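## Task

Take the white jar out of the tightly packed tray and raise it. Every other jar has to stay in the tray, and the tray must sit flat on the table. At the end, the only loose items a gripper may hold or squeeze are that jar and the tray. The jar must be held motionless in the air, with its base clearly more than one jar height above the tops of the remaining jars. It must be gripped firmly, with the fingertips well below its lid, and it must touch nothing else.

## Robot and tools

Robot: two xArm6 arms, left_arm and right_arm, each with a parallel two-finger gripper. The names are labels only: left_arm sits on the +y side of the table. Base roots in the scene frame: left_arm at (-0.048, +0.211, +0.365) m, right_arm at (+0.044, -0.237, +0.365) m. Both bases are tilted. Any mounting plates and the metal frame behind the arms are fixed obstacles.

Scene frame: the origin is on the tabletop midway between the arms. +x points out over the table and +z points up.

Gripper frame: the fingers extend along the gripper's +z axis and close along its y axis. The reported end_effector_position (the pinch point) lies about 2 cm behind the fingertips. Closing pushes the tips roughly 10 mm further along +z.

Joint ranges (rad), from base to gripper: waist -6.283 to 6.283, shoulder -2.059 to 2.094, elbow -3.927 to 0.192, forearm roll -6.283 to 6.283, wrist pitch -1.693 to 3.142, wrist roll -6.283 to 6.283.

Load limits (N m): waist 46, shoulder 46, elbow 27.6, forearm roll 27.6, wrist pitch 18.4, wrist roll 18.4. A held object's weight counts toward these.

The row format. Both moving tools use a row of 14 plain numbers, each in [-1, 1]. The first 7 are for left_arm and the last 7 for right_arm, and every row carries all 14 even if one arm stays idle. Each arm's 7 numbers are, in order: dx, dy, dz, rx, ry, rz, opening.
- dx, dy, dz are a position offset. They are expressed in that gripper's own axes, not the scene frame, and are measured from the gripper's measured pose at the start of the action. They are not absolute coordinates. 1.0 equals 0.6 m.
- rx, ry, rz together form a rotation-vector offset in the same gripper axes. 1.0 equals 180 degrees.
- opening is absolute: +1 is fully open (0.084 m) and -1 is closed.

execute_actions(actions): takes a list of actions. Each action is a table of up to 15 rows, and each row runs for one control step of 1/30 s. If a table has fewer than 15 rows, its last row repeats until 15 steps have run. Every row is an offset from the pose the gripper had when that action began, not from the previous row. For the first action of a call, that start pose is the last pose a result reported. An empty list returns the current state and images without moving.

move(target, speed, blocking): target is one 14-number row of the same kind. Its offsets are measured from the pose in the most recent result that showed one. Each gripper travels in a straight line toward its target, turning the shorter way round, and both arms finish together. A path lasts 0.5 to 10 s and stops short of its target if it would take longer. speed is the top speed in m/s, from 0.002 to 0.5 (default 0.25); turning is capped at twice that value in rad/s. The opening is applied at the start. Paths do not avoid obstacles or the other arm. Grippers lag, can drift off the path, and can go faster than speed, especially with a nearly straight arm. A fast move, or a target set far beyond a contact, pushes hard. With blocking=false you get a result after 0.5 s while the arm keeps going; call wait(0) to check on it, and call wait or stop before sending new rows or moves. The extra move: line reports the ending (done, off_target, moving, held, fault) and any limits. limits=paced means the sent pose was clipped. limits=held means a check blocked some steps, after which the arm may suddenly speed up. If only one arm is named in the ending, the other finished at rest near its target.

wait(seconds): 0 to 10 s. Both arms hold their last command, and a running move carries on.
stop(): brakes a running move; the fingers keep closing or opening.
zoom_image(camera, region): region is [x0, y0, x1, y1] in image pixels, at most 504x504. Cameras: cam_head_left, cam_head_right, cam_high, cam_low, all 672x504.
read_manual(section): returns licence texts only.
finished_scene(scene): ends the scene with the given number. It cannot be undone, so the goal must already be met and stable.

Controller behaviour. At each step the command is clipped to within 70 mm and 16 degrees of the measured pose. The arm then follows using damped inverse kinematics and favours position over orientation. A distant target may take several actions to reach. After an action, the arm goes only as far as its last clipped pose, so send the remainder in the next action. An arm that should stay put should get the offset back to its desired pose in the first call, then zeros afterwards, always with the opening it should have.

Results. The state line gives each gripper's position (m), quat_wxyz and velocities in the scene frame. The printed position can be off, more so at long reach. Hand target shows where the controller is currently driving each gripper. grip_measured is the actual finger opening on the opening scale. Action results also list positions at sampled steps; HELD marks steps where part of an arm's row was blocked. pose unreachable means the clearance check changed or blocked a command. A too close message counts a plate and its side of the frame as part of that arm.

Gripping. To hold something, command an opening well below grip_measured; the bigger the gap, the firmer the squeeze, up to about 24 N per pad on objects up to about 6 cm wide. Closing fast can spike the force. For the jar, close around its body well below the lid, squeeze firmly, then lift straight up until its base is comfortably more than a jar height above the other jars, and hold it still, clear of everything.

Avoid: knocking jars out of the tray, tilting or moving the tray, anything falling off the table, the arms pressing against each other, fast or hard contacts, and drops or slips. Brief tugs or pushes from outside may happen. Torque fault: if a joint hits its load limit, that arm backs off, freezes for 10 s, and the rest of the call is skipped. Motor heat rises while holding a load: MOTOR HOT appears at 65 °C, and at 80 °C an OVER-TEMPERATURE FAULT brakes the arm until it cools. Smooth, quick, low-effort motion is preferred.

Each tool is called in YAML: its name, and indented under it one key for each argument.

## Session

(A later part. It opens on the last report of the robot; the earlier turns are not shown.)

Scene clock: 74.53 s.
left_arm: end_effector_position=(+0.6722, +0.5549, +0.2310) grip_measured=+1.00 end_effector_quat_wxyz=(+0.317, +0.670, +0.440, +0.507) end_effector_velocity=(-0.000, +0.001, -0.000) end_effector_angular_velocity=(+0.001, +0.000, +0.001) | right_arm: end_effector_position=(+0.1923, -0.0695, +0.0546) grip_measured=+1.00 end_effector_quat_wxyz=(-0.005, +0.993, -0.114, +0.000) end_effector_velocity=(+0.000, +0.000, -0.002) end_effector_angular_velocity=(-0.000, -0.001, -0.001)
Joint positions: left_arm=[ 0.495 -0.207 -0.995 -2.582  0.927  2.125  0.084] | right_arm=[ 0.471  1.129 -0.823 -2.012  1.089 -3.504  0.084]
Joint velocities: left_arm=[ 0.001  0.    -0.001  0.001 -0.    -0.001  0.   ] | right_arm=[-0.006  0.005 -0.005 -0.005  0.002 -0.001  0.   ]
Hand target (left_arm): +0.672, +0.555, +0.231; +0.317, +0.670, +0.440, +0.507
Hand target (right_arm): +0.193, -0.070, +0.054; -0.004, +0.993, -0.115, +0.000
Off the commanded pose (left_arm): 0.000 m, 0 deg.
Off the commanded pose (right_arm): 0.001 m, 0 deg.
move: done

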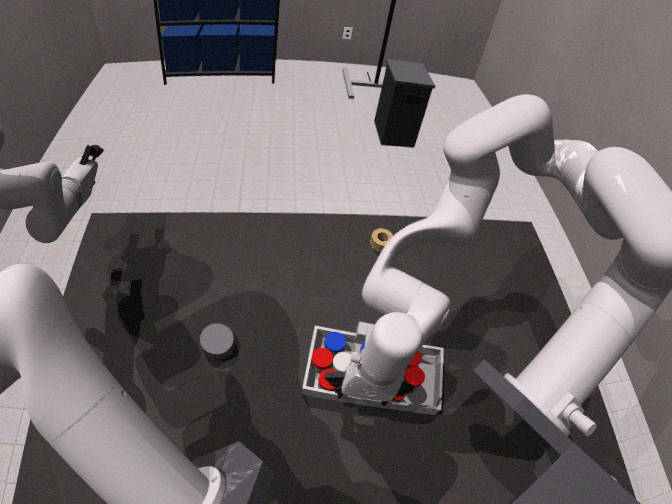

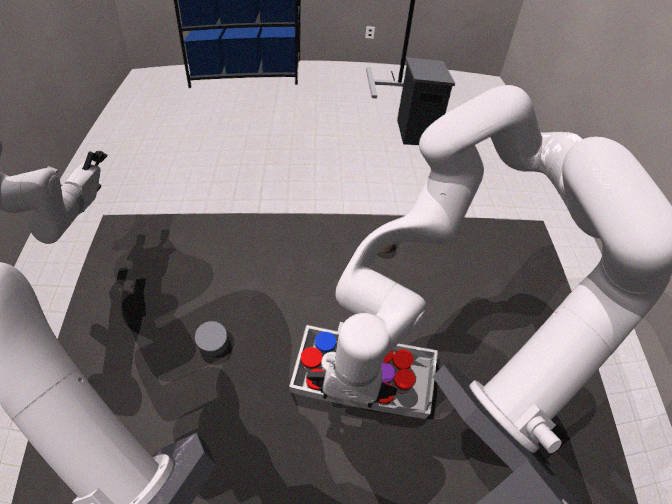

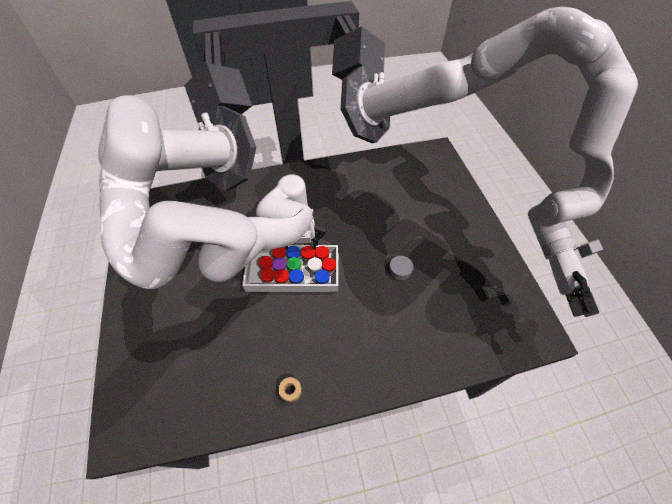

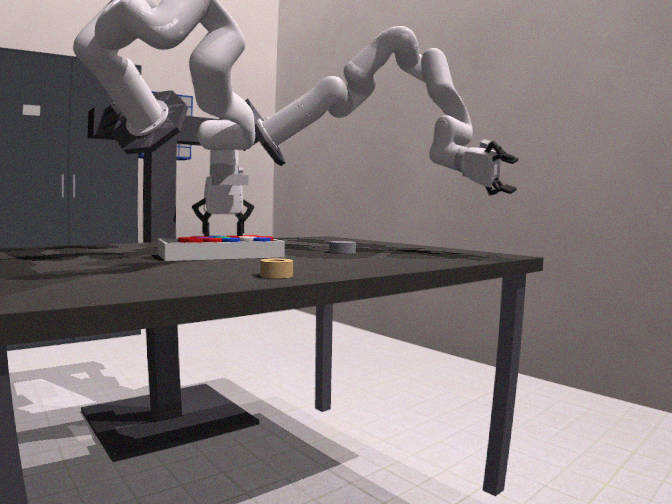

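move:
  target: [0,0,0,0,0,0,1,0.011,0.002,0.003,0,0,0,1]
  speed: 0.015

move:
  target: [0,0,0,0,0,0,1,0.003,0.07,0,0,0,0,1]
  speed: 0.03

zoom_image:
  camera: "cam_head_left"
  region: [280,270,460,425]

zoom_image:
  camera: "cam_high"
  region: [230,210,360,310]

Scene clock: 80.50 s.
left_arm: end_effector_position=(+0.6722, +0.5549, +0.2310) grip_measured=+1.00 end_effector_quat_wxyz=(+0.317, +0.670, +0.440, +0.507) end_effector_velocity=(-0.000, +0.000, +0.000) end_effector_angular_velocity=(+0.000, -0.000, +0.000) | right_arm: end_effector_position=(+0.1969, -0.0723, +0.0532) grip_measured=+1.00 end_effector_quat_wxyz=(-0.005, +0.994, -0.113, -0.001) end_effector_velocity=(+0.000, +0.000, +0.000) end_effector_angular_velocity=(+0.004, +0.004, +0.002)
Joint positions: left_arm=[ 0.495 -0.207 -0.995 -2.582  0.927  2.125  0.084] | right_arm=[ 0.455  1.114 -0.819 -2.02   1.086 -3.52   0.084]
Joint velocities: left_arm=[ 0.001 -0.001 -0.     0.001 -0.    -0.001  0.   ] | right_arm=[-0.003 -0.004  0.002 -0.003 -0.005 -0.004  0.   ]
Hand target (left_arm): +0.672, +0.555, +0.231; +0.317, +0.670, +0.440, +0.507
Hand target (right_arm): +0.198, -0.072, +0.053; -0.005, +0.993, -0.114, +0.000
Off the commanded pose (left_arm): 0.000 m, 0 deg.
Off the commanded pose (right_arm): 0.002 m, 0 deg.
move: done

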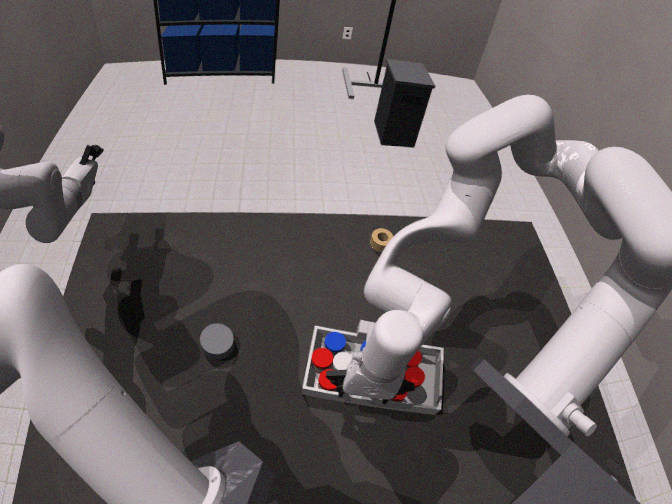

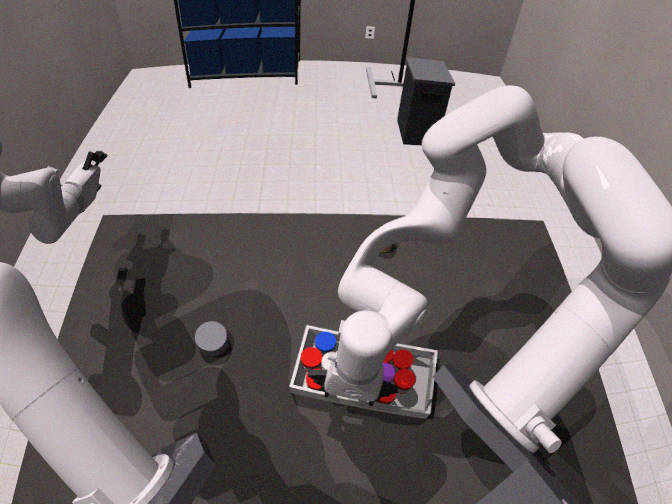

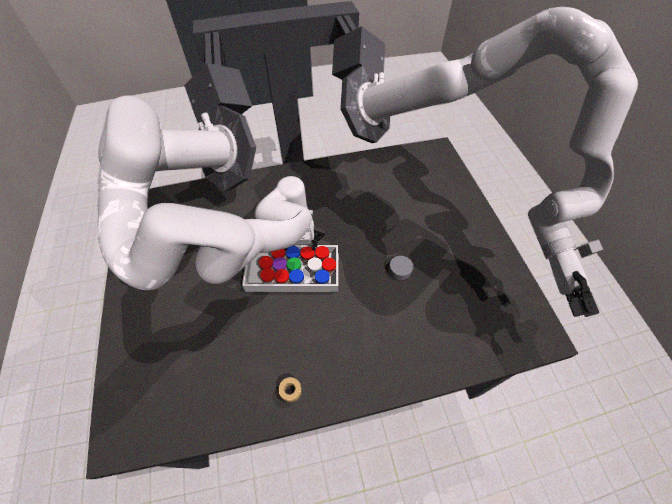

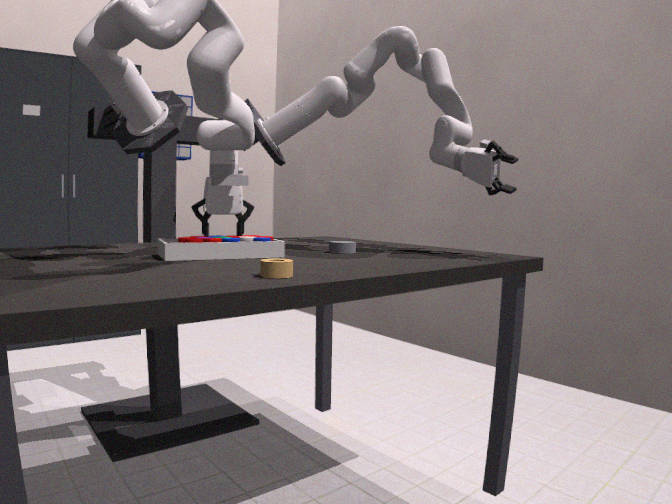

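Scene clock: 82.20 s.
left_arm: end_effector_position=(+0.6722, +0.5549, +0.2310) grip_measured=+1.00 end_effector_quat_wxyz=(+0.317, +0.670, +0.440, +0.507) end_effector_velocity=(+0.000, +0.001, +0.001) end_effector_angular_velocity=(+0.001, -0.001, +0.003) | right_arm: end_effector_position=(+0.1894, -0.1137, +0.0527) grip_measured=+1.00 end_effector_quat_wxyz=(-0.005, +0.994, -0.113, -0.001) end_effector_velocity=(-0.000, -0.001, +0.000) end_effector_angular_velocity=(+0.003, -0.000, +0.001)
Joint positions: left_arm=[ 0.495 -0.207 -0.995 -2.582  0.927  2.125  0.084] | right_arm=[ 0.355  1.036 -0.697 -2.125  1.135 -3.493  0.084]
Joint velocities: left_arm=[ 0.001 -0.001 -0.    -0.002  0.001  0.     0.   ] | right_arm=[-0.003 -0.004  0.005 -0.007  0.     0.001  0.   ]
Hand target (left_arm): +0.672, +0.555, +0.231; +0.317, +0.670, +0.440, +0.507
Hand target (right_arm): +0.189, -0.114, +0.053; -0.005, +0.994, -0.113, -0.001
Off the commanded pose (left_arm): 0.000 m, 0 deg.
Off the commanded pose (right_arm): 0.000 m, 0 deg.
move: done

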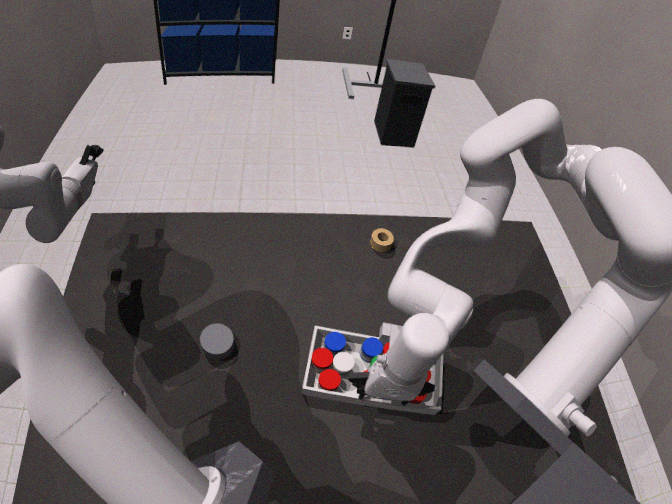

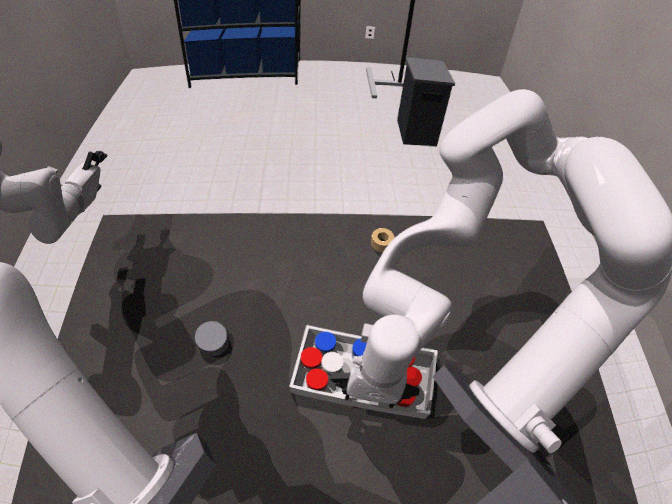

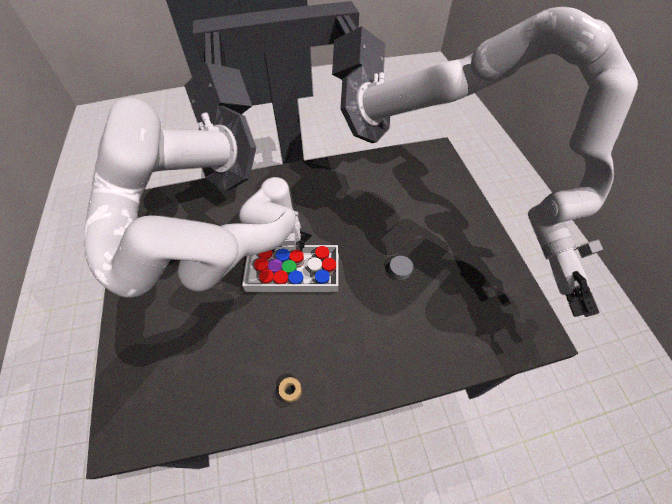

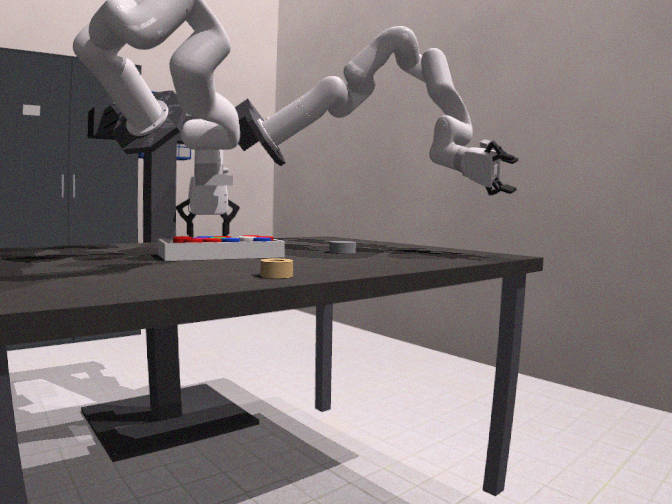

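Region (280, 270, 460, 425) of cam_head_left's 672x504 image, scaled by 2.800, with more detail than that image has; it fills the top 434 rows of this view, and the rest is white.

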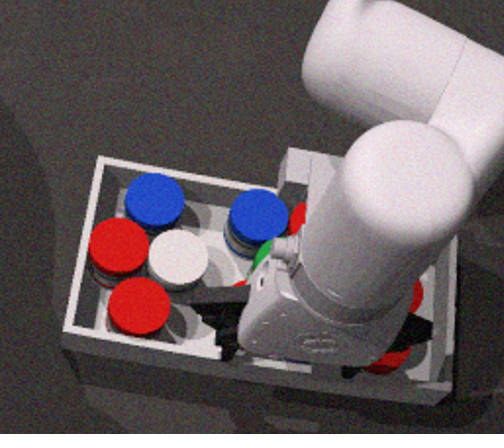

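Region (230, 210, 360, 310) of cam_high's 672x504 image, scaled by 3.877, with more detail than that image has; it fills the top 388 rows of this view, and the rest is white.

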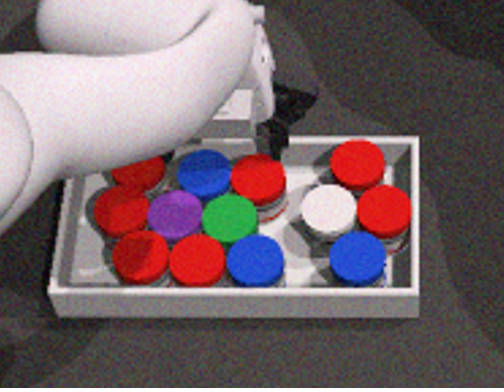

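move:
  target: [0,0,0,0,0,0,1,-0.003,-0.003,-0.04,0,0,0,1]
  speed: 0.06

move:
  target: [0,0,0,0,0,0,1,0.108,-0.124,0,0,0,0.5,0.25]
  speed: 0.4

move:
  target: [0,0,0,0,0,0,1,0,0,0.027,0,0,0,0.25]
  speed: 0.02

zoom_image:
  camera: "cam_head_left"
  region: [280,270,460,425]

zoom_image:
  camera: "cam_high"
  region: [230,210,360,310]

zoom_image:
  camera: "cam_low"
  region: [140,180,320,290]

Scene clock: 90.17 s.
left_arm: end_effector_position=(+0.6722, +0.5549, +0.2310) grip_measured=+1.00 end_effector_quat_wxyz=(+0.317, +0.670, +0.440, +0.507) end_effector_velocity=(+0.000, +0.000, +0.000) end_effector_angular_velocity=(+0.001, +0.000, +0.000) | right_arm: end_effector_position=(+0.1881, -0.1117, +0.0766) grip_measured=+1.00 end_effector_quat_wxyz=(-0.005, +0.994, -0.113, -0.001) end_effector_velocity=(-0.001, -0.000, +0.002) end_effector_angular_velocity=(-0.001, +0.001, +0.001)
Joint positions: left_arm=[ 0.495 -0.207 -0.995 -2.582  0.927  2.125  0.084] | right_arm=[ 0.447  0.997 -0.654 -2.048  1.11  -3.472  0.084]
Joint velocities: left_arm=[-0.     0.    -0.001 -0.001 -0.     0.001  0.   ] | right_arm=[ 0.006 -0.002  0.003  0.007 -0.002  0.001 -0.   ]
Hand target (left_arm): +0.672, +0.555, +0.231; +0.317, +0.670, +0.440, +0.507
Hand target (right_arm): +0.188, -0.112, +0.077; -0.005, +0.994, -0.113, -0.001
Off the commanded pose (left_arm): 0.000 m, 0 deg.
Off the commanded pose (right_arm): 0.000 m, 0 deg.
move: done

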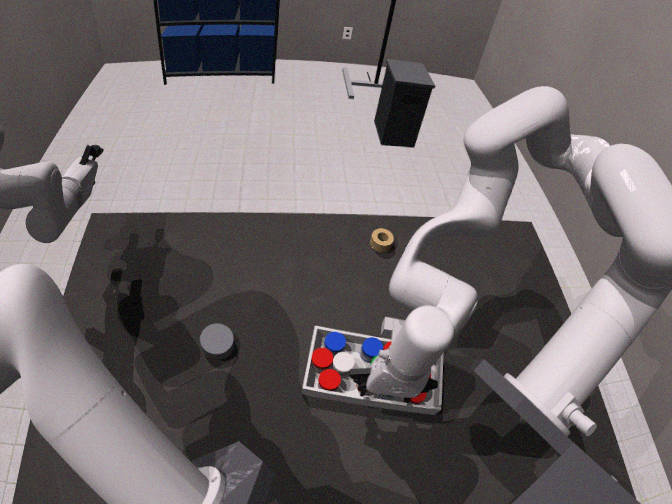

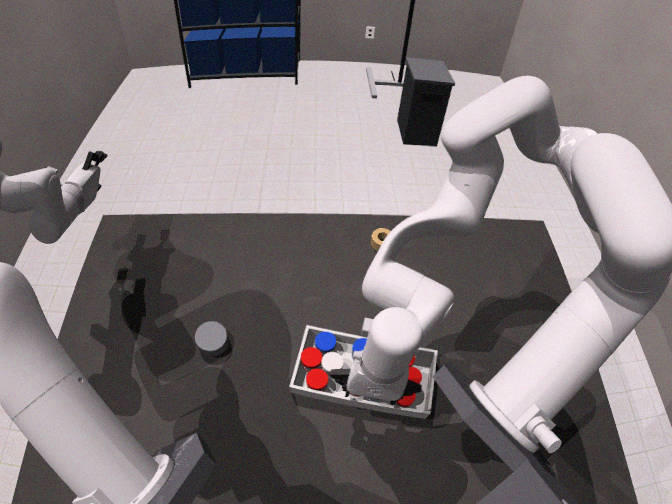

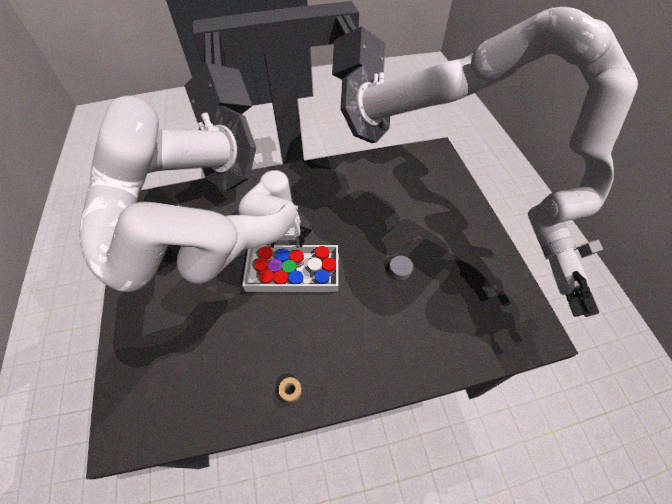

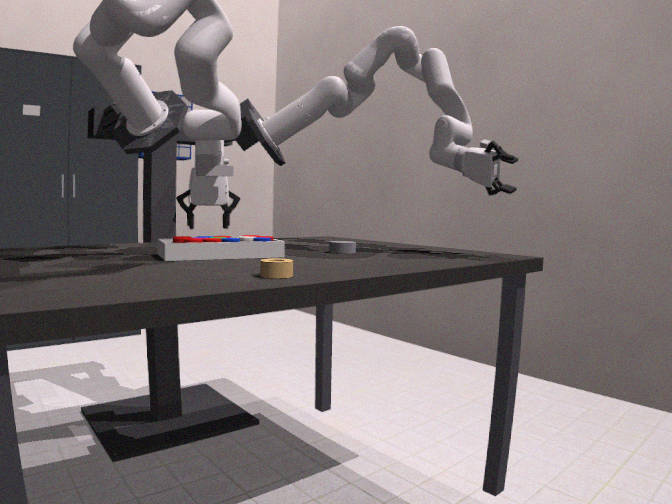

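Scene clock: 92.67 s.
left_arm: end_effector_position=(+0.6722, +0.5549, +0.2310) grip_measured=+1.00 end_effector_quat_wxyz=(+0.317, +0.670, +0.440, +0.507) end_effector_velocity=(-0.000, -0.000, -0.000) end_effector_angular_velocity=(-0.001, +0.000, -0.000) | right_arm: end_effector_position=(+0.2678, -0.0537, +0.0768) grip_measured=+0.24 end_effector_quat_wxyz=(+0.002, -0.623, +0.782, +0.004) end_effector_velocity=(+0.001, +0.001, -0.000) end_effector_angular_velocity=(+0.000, -0.002, -0.012)
Joint positions: left_arm=[ 0.495 -0.207 -0.995 -2.582  0.927  2.125  0.084] | right_arm=[ 0.512  0.977 -0.866 -1.866  1.009 -2.143  0.054]
Joint velocities: left_arm=[-0.     0.001 -0.    -0.     0.    -0.001  0.   ] | right_arm=[ 0.001  0.    -0.002 -0.001  0.001  0.011  0.   ]
Hand target (left_arm): +0.672, +0.555, +0.231; +0.317, +0.670, +0.440, +0.507
Hand target (right_arm): +0.268, -0.054, +0.077; +0.003, -0.623, +0.783, +0.004
Off the commanded pose (left_arm): 0.000 m, 0 deg.
Off the commanded pose (right_arm): 0.000 m, 0 deg.
move: done

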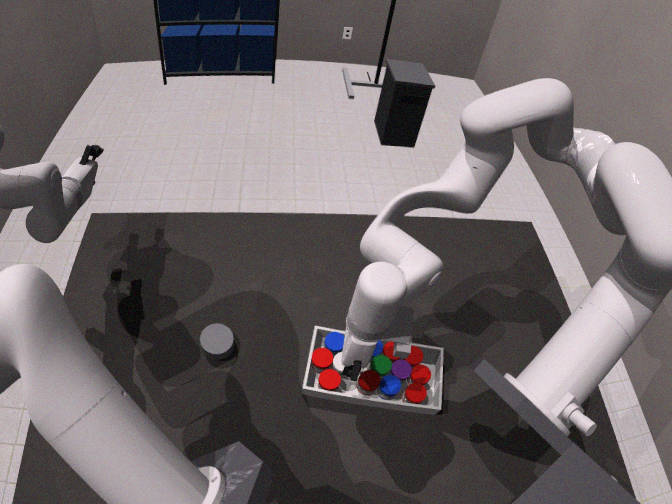

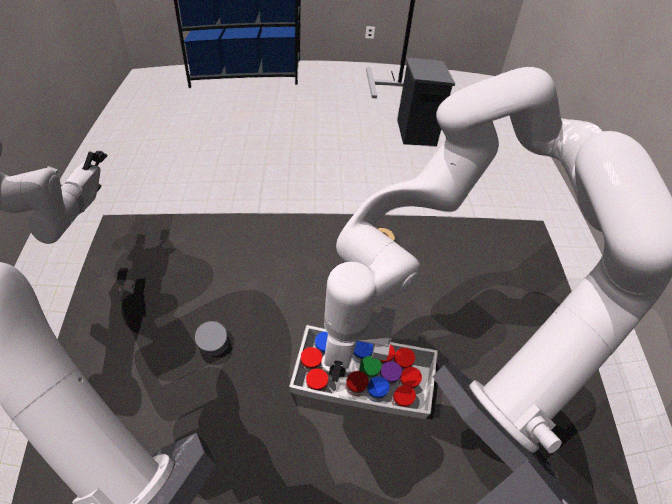

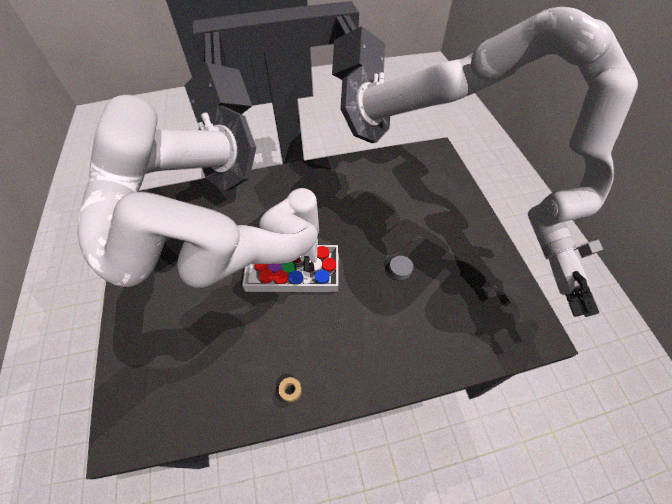

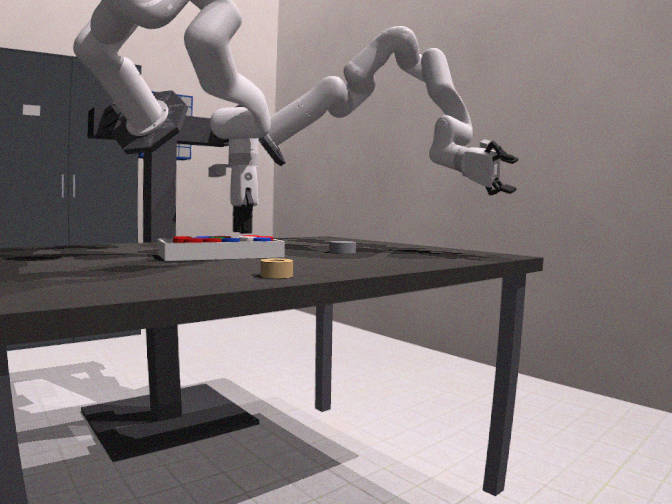

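Scene clock: 93.73 s.
left_arm: end_effector_position=(+0.6722, +0.5549, +0.2310) grip_measured=+1.00 end_effector_quat_wxyz=(+0.317, +0.670, +0.440, +0.507) end_effector_velocity=(+0.000, +0.001, +0.000) end_effector_angular_velocity=(+0.000, -0.001, +0.001) | right_arm: end_effector_position=(+0.2678, -0.0537, +0.0608) grip_measured=+0.24 end_effector_quat_wxyz=(+0.002, -0.623, +0.782, +0.004) end_effector_velocity=(+0.000, +0.000, -0.001) end_effector_angular_velocity=(+0.001, -0.001, +0.001)
Joint positions: left_arm=[ 0.495 -0.207 -0.995 -2.582  0.927  2.125  0.084] | right_arm=[ 0.47   1.01  -0.898 -1.908  1.014 -2.144  0.054]
Joint velocities: left_arm=[ 0.001 -0.    -0.002  0.001  0.    -0.002  0.   ] | right_arm=[-0.004  0.003 -0.003 -0.005  0.001 -0.    -0.   ]
Hand target (left_arm): +0.672, +0.555, +0.231; +0.317, +0.670, +0.440, +0.507
Hand target (right_arm): +0.268, -0.054, +0.061; +0.002, -0.623, +0.782, +0.004
Off the commanded pose (left_arm): 0.000 m, 0 deg.
Off the commanded pose (right_arm): 0.000 m, 0 deg.
move: done

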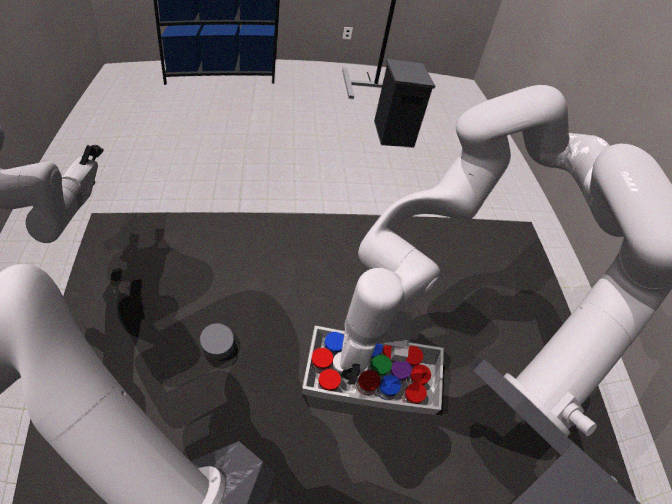

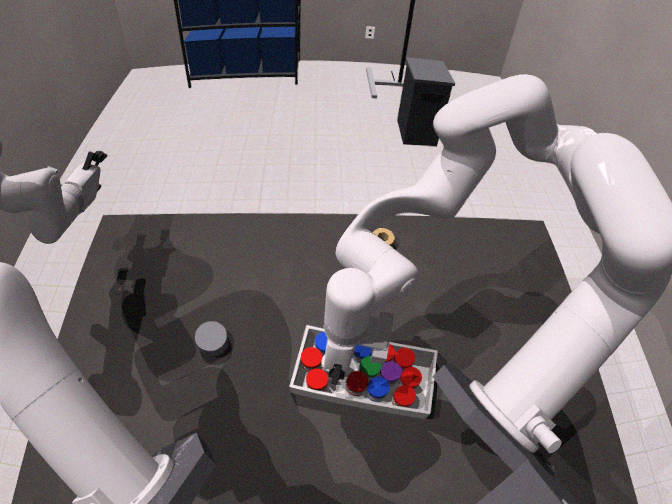

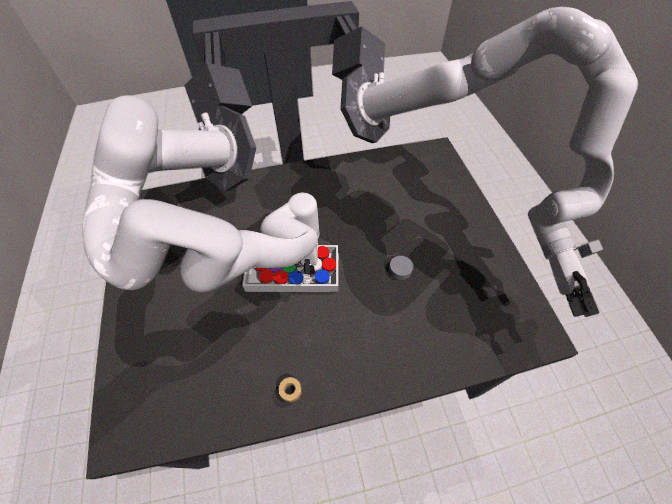

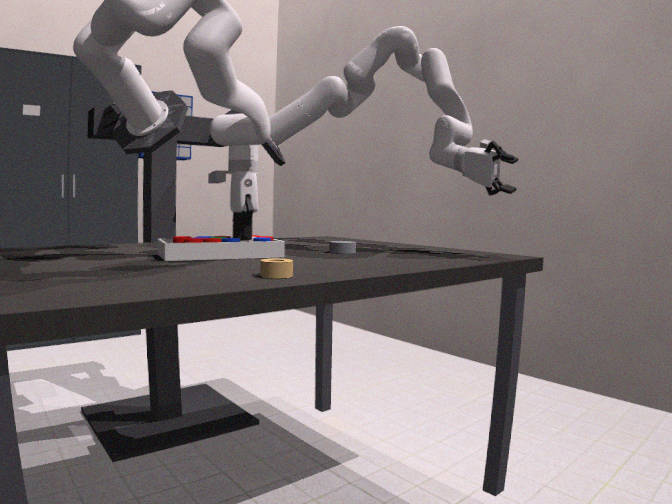

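Region (280, 270, 460, 425) of cam_head_left's 672x504 image, scaled by 2.800, with more detail than that image has; it fills the top 434 rows of this view, and the rest is white.

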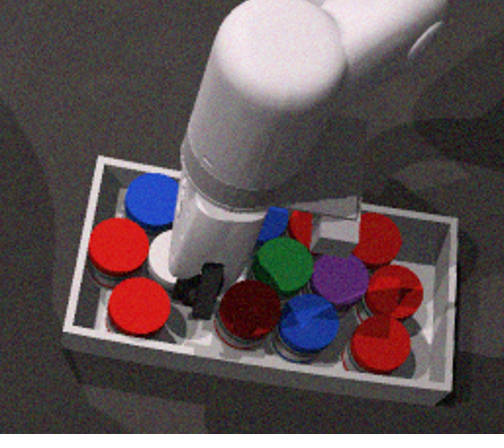

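Region (230, 210, 360, 310) of cam_high's 672x504 image, scaled by 3.877, with more detail than that image has; it fills the top 388 rows of this view, and the rest is white.

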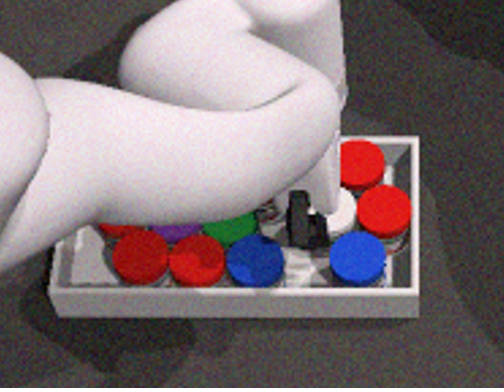

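Region (140, 180, 320, 290) of cam_low's 672x504 image, scaled by 2.800, with more detail than that image has.

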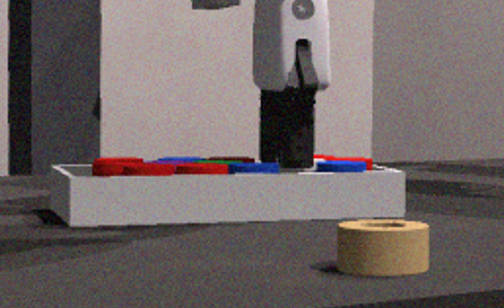

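In. Descend, shift, grip, drag, recentre.

execute_actions:
  actions:
    - [[0,0,0,0,0,0,1,0,0,0.016,0,0,0,0.2]]
    - [[0,0,0,0,0,0,1,0,0,0.016,0,0,0,0.2]]
    - [[0,0,0,0,0,0,1,0,0,0.016,0,0,0,0.2]]
    - [[0,0,0,0,0,0,1,-0.013,0,0,0,0,0,0.15]]
    - [[0,0,0,0,0,0,1,0,0,0,0,0,0,-0.3]]
    - [[0,0,0,0,0,0,1,0.017,0,0,0,0,0,-0.3]]
    - [[0,0,0,0,0,0,1,0,0,0,0,0,0,0.15]]
    - [[0,0,0,0,0,0,1,-0.012,0,0,0,0,0,0.15]]
    - [[0,0,0,0,0,0,1,0,0,0,0,0,0,-0.2]]
    - [[0,0,0,0,0,0,1,0,0,0,0,0,0,-1]]

zoom_image:
  camera: "cam_head_left"
  region: [280,270,460,425]

zoom_image:
  camera: "cam_low"
  region: [140,180,320,290]

Scene clock: 105.23 s.
left_arm: end_effector_position=(+0.6722, +0.5549, +0.2310) grip_measured=+1.00 end_effector_quat_wxyz=(+0.317, +0.670, +0.440, +0.507) end_effector_velocity=(-0.000, -0.000, -0.001) end_effector_angular_velocity=(+0.002, +0.001, -0.002) | right_arm: end_effector_position=(+0.2688, -0.0488, +0.0323) grip_measured=-0.01 end_effector_quat_wxyz=(+0.003, -0.623, +0.782, +0.004) end_effector_velocity=(+0.000, +0.000, +0.000) end_effector_angular_velocity=(-0.000, -0.001, +0.000)
Joint positions: left_arm=[ 0.495 -0.207 -0.995 -2.582  0.927  2.125  0.084] | right_arm=[ 0.405  1.078 -0.973 -1.967  1.018 -2.155  0.044]
Joint velocities: left_arm=[0.001 0.001 0.    0.002 0.    0.001 0.   ] | right_arm=[ 0.001 -0.     0.    -0.     0.001  0.    -0.   ]
Hand target (left_arm): +0.672, +0.555, +0.231; +0.317, +0.670, +0.440, +0.507
Hand target (right_arm): +0.269, -0.049, +0.032; +0.003, -0.623, +0.782, +0.004
Off the commanded pose (left_arm): 0.000 m, 0 deg.
Off the commanded pose (right_arm): 0.000 m, 0 deg.
Step readings (end_effector_position; steps 1 to 15: 1st action; 16 to 30: 2nd action; 31 to 45: 3rd action; 46 to 60: 4th action; 61 to 75: 5th action; 76 to 90: 6th action; 91 to 105: 7th action; 106 to 120: 8th action; 121 to 135: 9th action; 136 to 150: 10th action):
0: left_arm (+0.6722, +0.5549, +0.2310) | right_arm (+0.2678, -0.0537, +0.0606)
1: left_arm (+0.6722, +0.5549, +0.2310) | right_arm (+0.2678, -0.0536, +0.0606)
2: left_arm (+0.6722, +0.5549, +0.2310) | right_arm (+0.2679, -0.0535, +0.0597)
4: left_arm (+0.6722, +0.5549, +0.2310) | right_arm (+0.2680, -0.0536, +0.0552)
8: left_arm (+0.6722, +0.5549, +0.2310) | right_arm (+0.2675, -0.0538, +0.0519)
15: left_arm (+0.6722, +0.5549, +0.2310) | right_arm (+0.2678, -0.0536, +0.0513)
16: left_arm (+0.6722, +0.5549, +0.2310) | right_arm (+0.2678, -0.0536, +0.0512)
17: left_arm (+0.6722, +0.5549, +0.2310) | right_arm (+0.2679, -0.0534, +0.0503)
19: left_arm (+0.6722, +0.5549, +0.2310) | right_arm (+0.2680, -0.0536, +0.0457)
23: left_arm (+0.6722, +0.5549, +0.2310) | right_arm (+0.2675, -0.0538, +0.0424)
30: left_arm (+0.6722, +0.5549, +0.2310) | right_arm (+0.2678, -0.0535, +0.0417)
31: left_arm (+0.6722, +0.5549, +0.2310) | right_arm (+0.2678, -0.0535, +0.0417)
32: left_arm (+0.6722, +0.5549, +0.2310) | right_arm (+0.2679, -0.0533, +0.0408)
34: left_arm (+0.6722, +0.5549, +0.2310) | right_arm (+0.2680, -0.0535, +0.0362)
38: left_arm (+0.6722, +0.5549, +0.2310) | right_arm (+0.2675, -0.0537, +0.0329)
45: left_arm (+0.6722, +0.5549, +0.2310) | right_arm (+0.2678, -0.0535, +0.0322)
46: left_arm (+0.6722, +0.5549, +0.2310) | right_arm (+0.2678, -0.0534, +0.0322)
47: left_arm (+0.6722, +0.5549, +0.2310) | right_arm (+0.2679, -0.0528, +0.0322)
49: left_arm (+0.6722, +0.5549, +0.2310) | right_arm (+0.2688, -0.0490, +0.0323)
53: left_arm (+0.6722, +0.5549, +0.2310) | right_arm (+0.2694, -0.0464, +0.0324)
60: left_arm (+0.6722, +0.5549, +0.2310) | right_arm (+0.2695, -0.0460, +0.0323)
61: left_arm (+0.6722, +0.5549, +0.2310) | right_arm (+0.2695, -0.0459, +0.0323)
62: left_arm (+0.6722, +0.5549, +0.2310) | right_arm (+0.2695, -0.0459, +0.0323)
64: left_arm (+0.6722, +0.5549, +0.2310) | right_arm (+0.2695, -0.0459, +0.0323)
68: left_arm (+0.6722, +0.5549, +0.2310) | right_arm (+0.2695, -0.0459, +0.0323)
75: left_arm (+0.6722, +0.5549, +0.2310) | right_arm (+0.2695, -0.0459, +0.0323)
76: left_arm (+0.6722, +0.5549, +0.2310) | right_arm (+0.2695, -0.0460, +0.0323)
77: left_arm (+0.6722, +0.5549, +0.2310) | right_arm (+0.2694, -0.0467, +0.0323)
79: left_arm (+0.6722, +0.5549, +0.2310) | right_arm (+0.2685, -0.0514, +0.0323)
83: left_arm (+0.6722, +0.5549, +0.2310) | right_arm (+0.2674, -0.0550, +0.0323)
90: left_arm (+0.6722, +0.5549, +0.2310) | right_arm (+0.2673, -0.0558, +0.0323)
91: left_arm (+0.6722, +0.5549, +0.2310) | right_arm (+0.2673, -0.0558, +0.0323)
92: left_arm (+0.6722, +0.5549, +0.2310) | right_arm (+0.2673, -0.0559, +0.0322)
94: left_arm (+0.6722, +0.5549, +0.2310) | right_arm (+0.2672, -0.0560, +0.0321)
98: left_arm (+0.6722, +0.5549, +0.2310) | right_arm (+0.2672, -0.0559, +0.0322)
105: left_arm (+0.6722, +0.5549, +0.2310) | right_arm (+0.2673, -0.0558, +0.0322)
106: left_arm (+0.6722, +0.5549, +0.2310) | right_arm (+0.2673, -0.0558, +0.0322)
107: left_arm (+0.6722, +0.5549, +0.2310) | right_arm (+0.2673, -0.0551, +0.0322)
109: left_arm (+0.6722, +0.5549, +0.2310) | right_arm (+0.2681, -0.0516, +0.0323)
113: left_arm (+0.6722, +0.5549, +0.2310) | right_arm (+0.2688, -0.0492, +0.0324)
120: left_arm (+0.6722, +0.5549, +0.2310) | right_arm (+0.2688, -0.0488, +0.0323)
121: left_arm (+0.6722, +0.5549, +0.2310) | right_arm (+0.2688, -0.0488, +0.0323)
122: left_arm (+0.6722, +0.5549, +0.2310) | right_arm (+0.2688, -0.0488, +0.0323)
124: left_arm (+0.6722, +0.5549, +0.2310) | right_arm (+0.2688, -0.0488, +0.0324)
128: left_arm (+0.6722, +0.5549, +0.2310) | right_arm (+0.2688, -0.0488, +0.0324)
135: left_arm (+0.6722, +0.5549, +0.2310) | right_arm (+0.2688, -0.0488, +0.0323)
136: left_arm (+0.6722, +0.5549, +0.2310) | right_arm (+0.2688, -0.0488, +0.0323)
137: left_arm (+0.6722, +0.5549, +0.2310) | right_arm (+0.2688, -0.0488, +0.0323)
139: left_arm (+0.6722, +0.5549, +0.2310) | right_arm (+0.2688, -0.0488, +0.0323)
143: left_arm (+0.6722, +0.5549, +0.2310) | right_arm (+0.2688, -0.0488, +0.0323)
150: end_effector_position above

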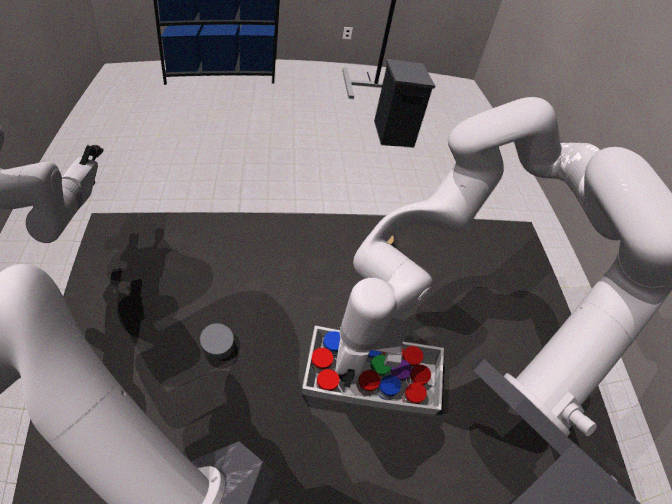

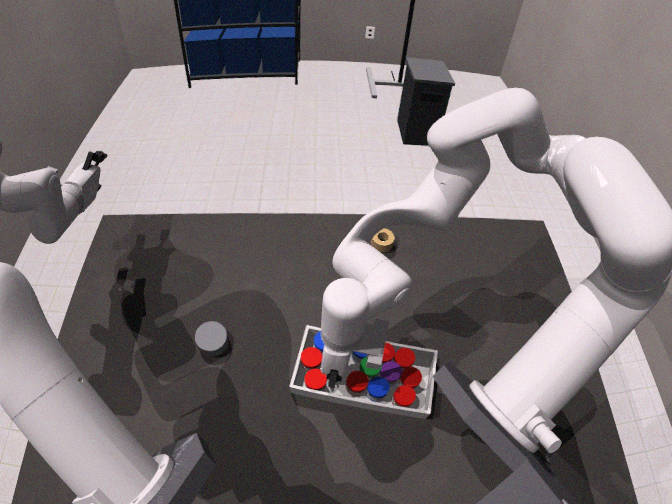

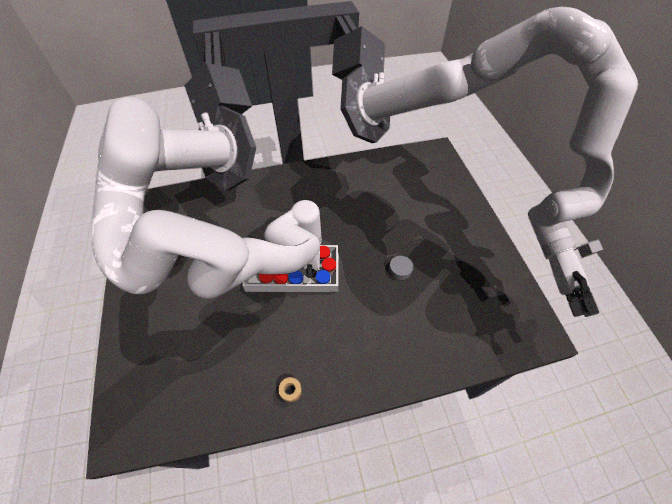

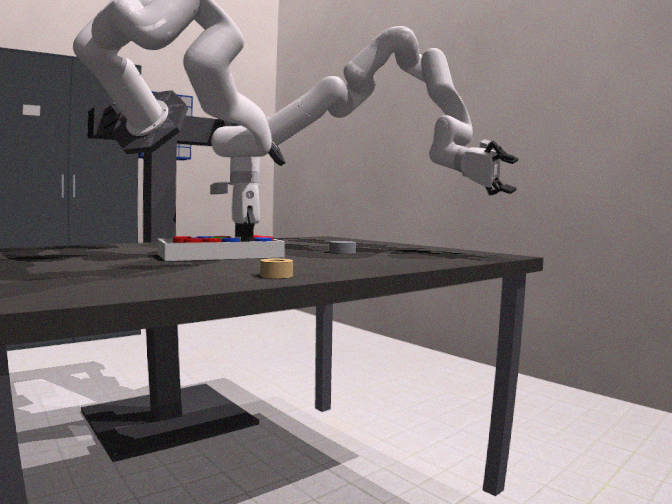

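Region (280, 270, 460, 425) of cam_head_left's 672x504 image, scaled by 2.800, with more detail than that image has; it fills the top 434 rows of this view, and the rest is white.

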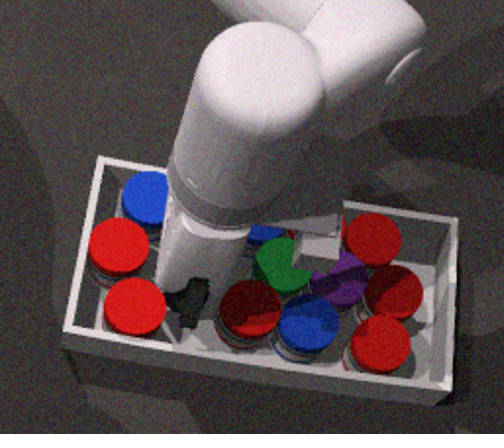

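Region (140, 180, 320, 290) of cam_low's 672x504 image, scaled by 2.800, with more detail than that image has.

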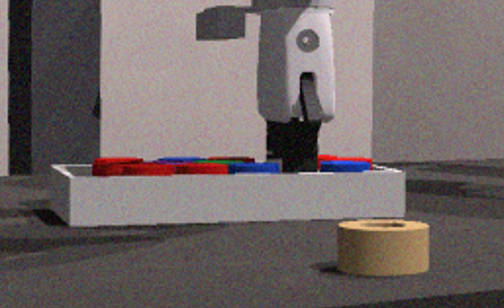

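move:
  target: [0,0,0,0,0,0,1,0,0,-0.25,0,0,0,-1]
  speed: 0.12

zoom_image:
  camera: "cam_low"
  region: [140,110,320,290]

Scene clock: 111.70 s.
left_arm: end_effector_position=(+0.6722, +0.5549, +0.2310) grip_measured=+1.00 end_effector_quat_wxyz=(+0.317, +0.670, +0.440, +0.507) end_effector_velocity=(-0.000, +0.000, -0.000) end_effector_angular_velocity=(+0.001, +0.000, +0.000) | right_arm: end_effector_position=(+0.2689, -0.0497, +0.1822) grip_measured=-0.01 end_effector_quat_wxyz=(+0.002, -0.623, +0.782, +0.004) end_effector_velocity=(+0.001, +0.000, +0.002) end_effector_angular_velocity=(-0.000, -0.001, +0.000)
Joint positions: left_arm=[ 0.495 -0.207 -0.995 -2.582  0.927  2.125  0.084] | right_arm=[ 0.808  0.766 -0.717 -1.533  0.978 -2.213  0.044]
Joint velocities: left_arm=[ 0.001 -0.     0.     0.     0.     0.     0.   ] | right_arm=[ 0.006 -0.005  0.001  0.008  0.001 -0.004 -0.   ]
Hand target (left_arm): +0.672, +0.555, +0.231; +0.317, +0.670, +0.440, +0.507
Hand target (right_arm): +0.269, -0.050, +0.183; +0.003, -0.623, +0.782, +0.004
Off the commanded pose (left_arm): 0.000 m, 0 deg.
Off the commanded pose (right_arm): 0.001 m, 0 deg.
move: done

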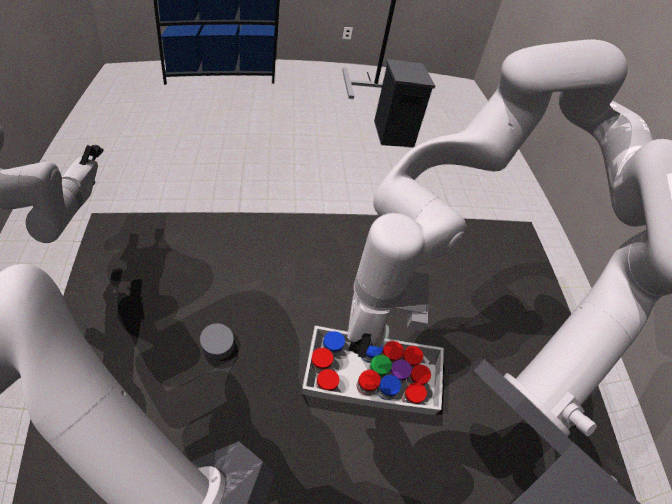

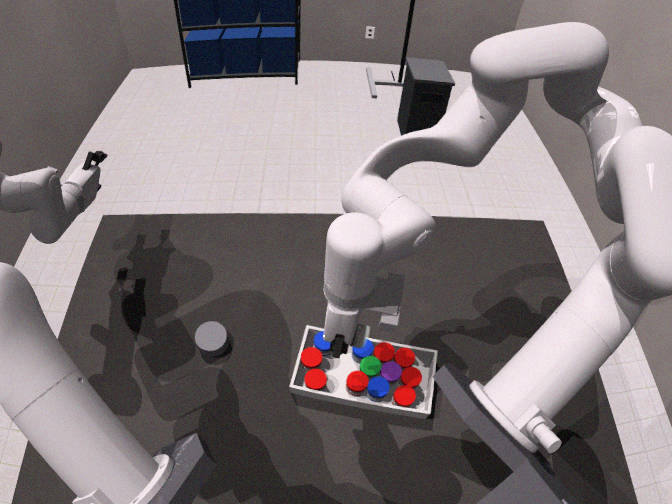

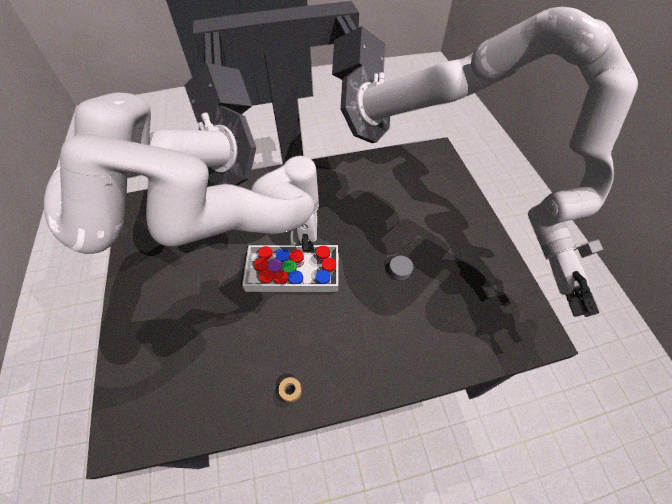

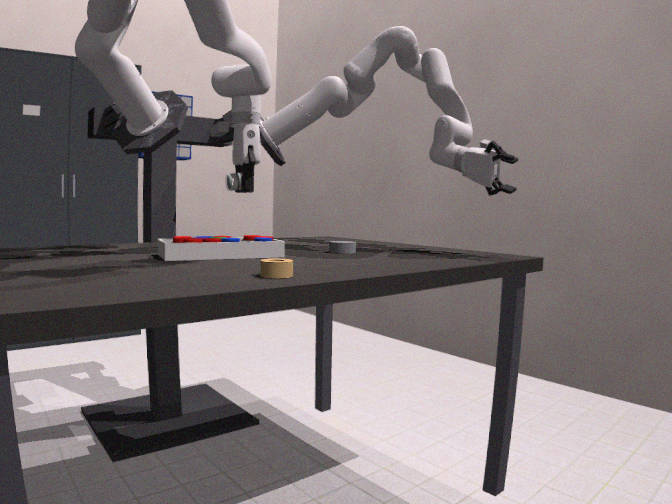

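Region (140, 110, 320, 290) of cam_low's 672x504 image, scaled by 2.800, with more detail than that image has.

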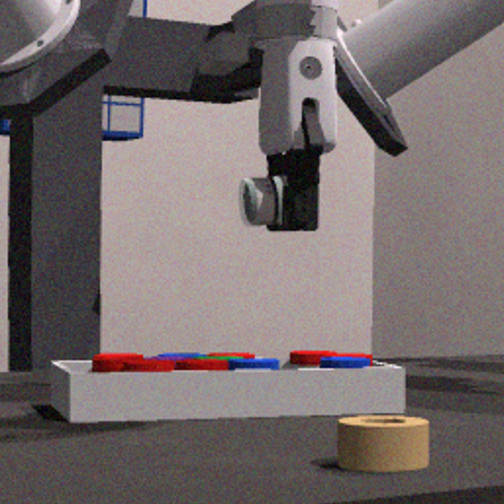

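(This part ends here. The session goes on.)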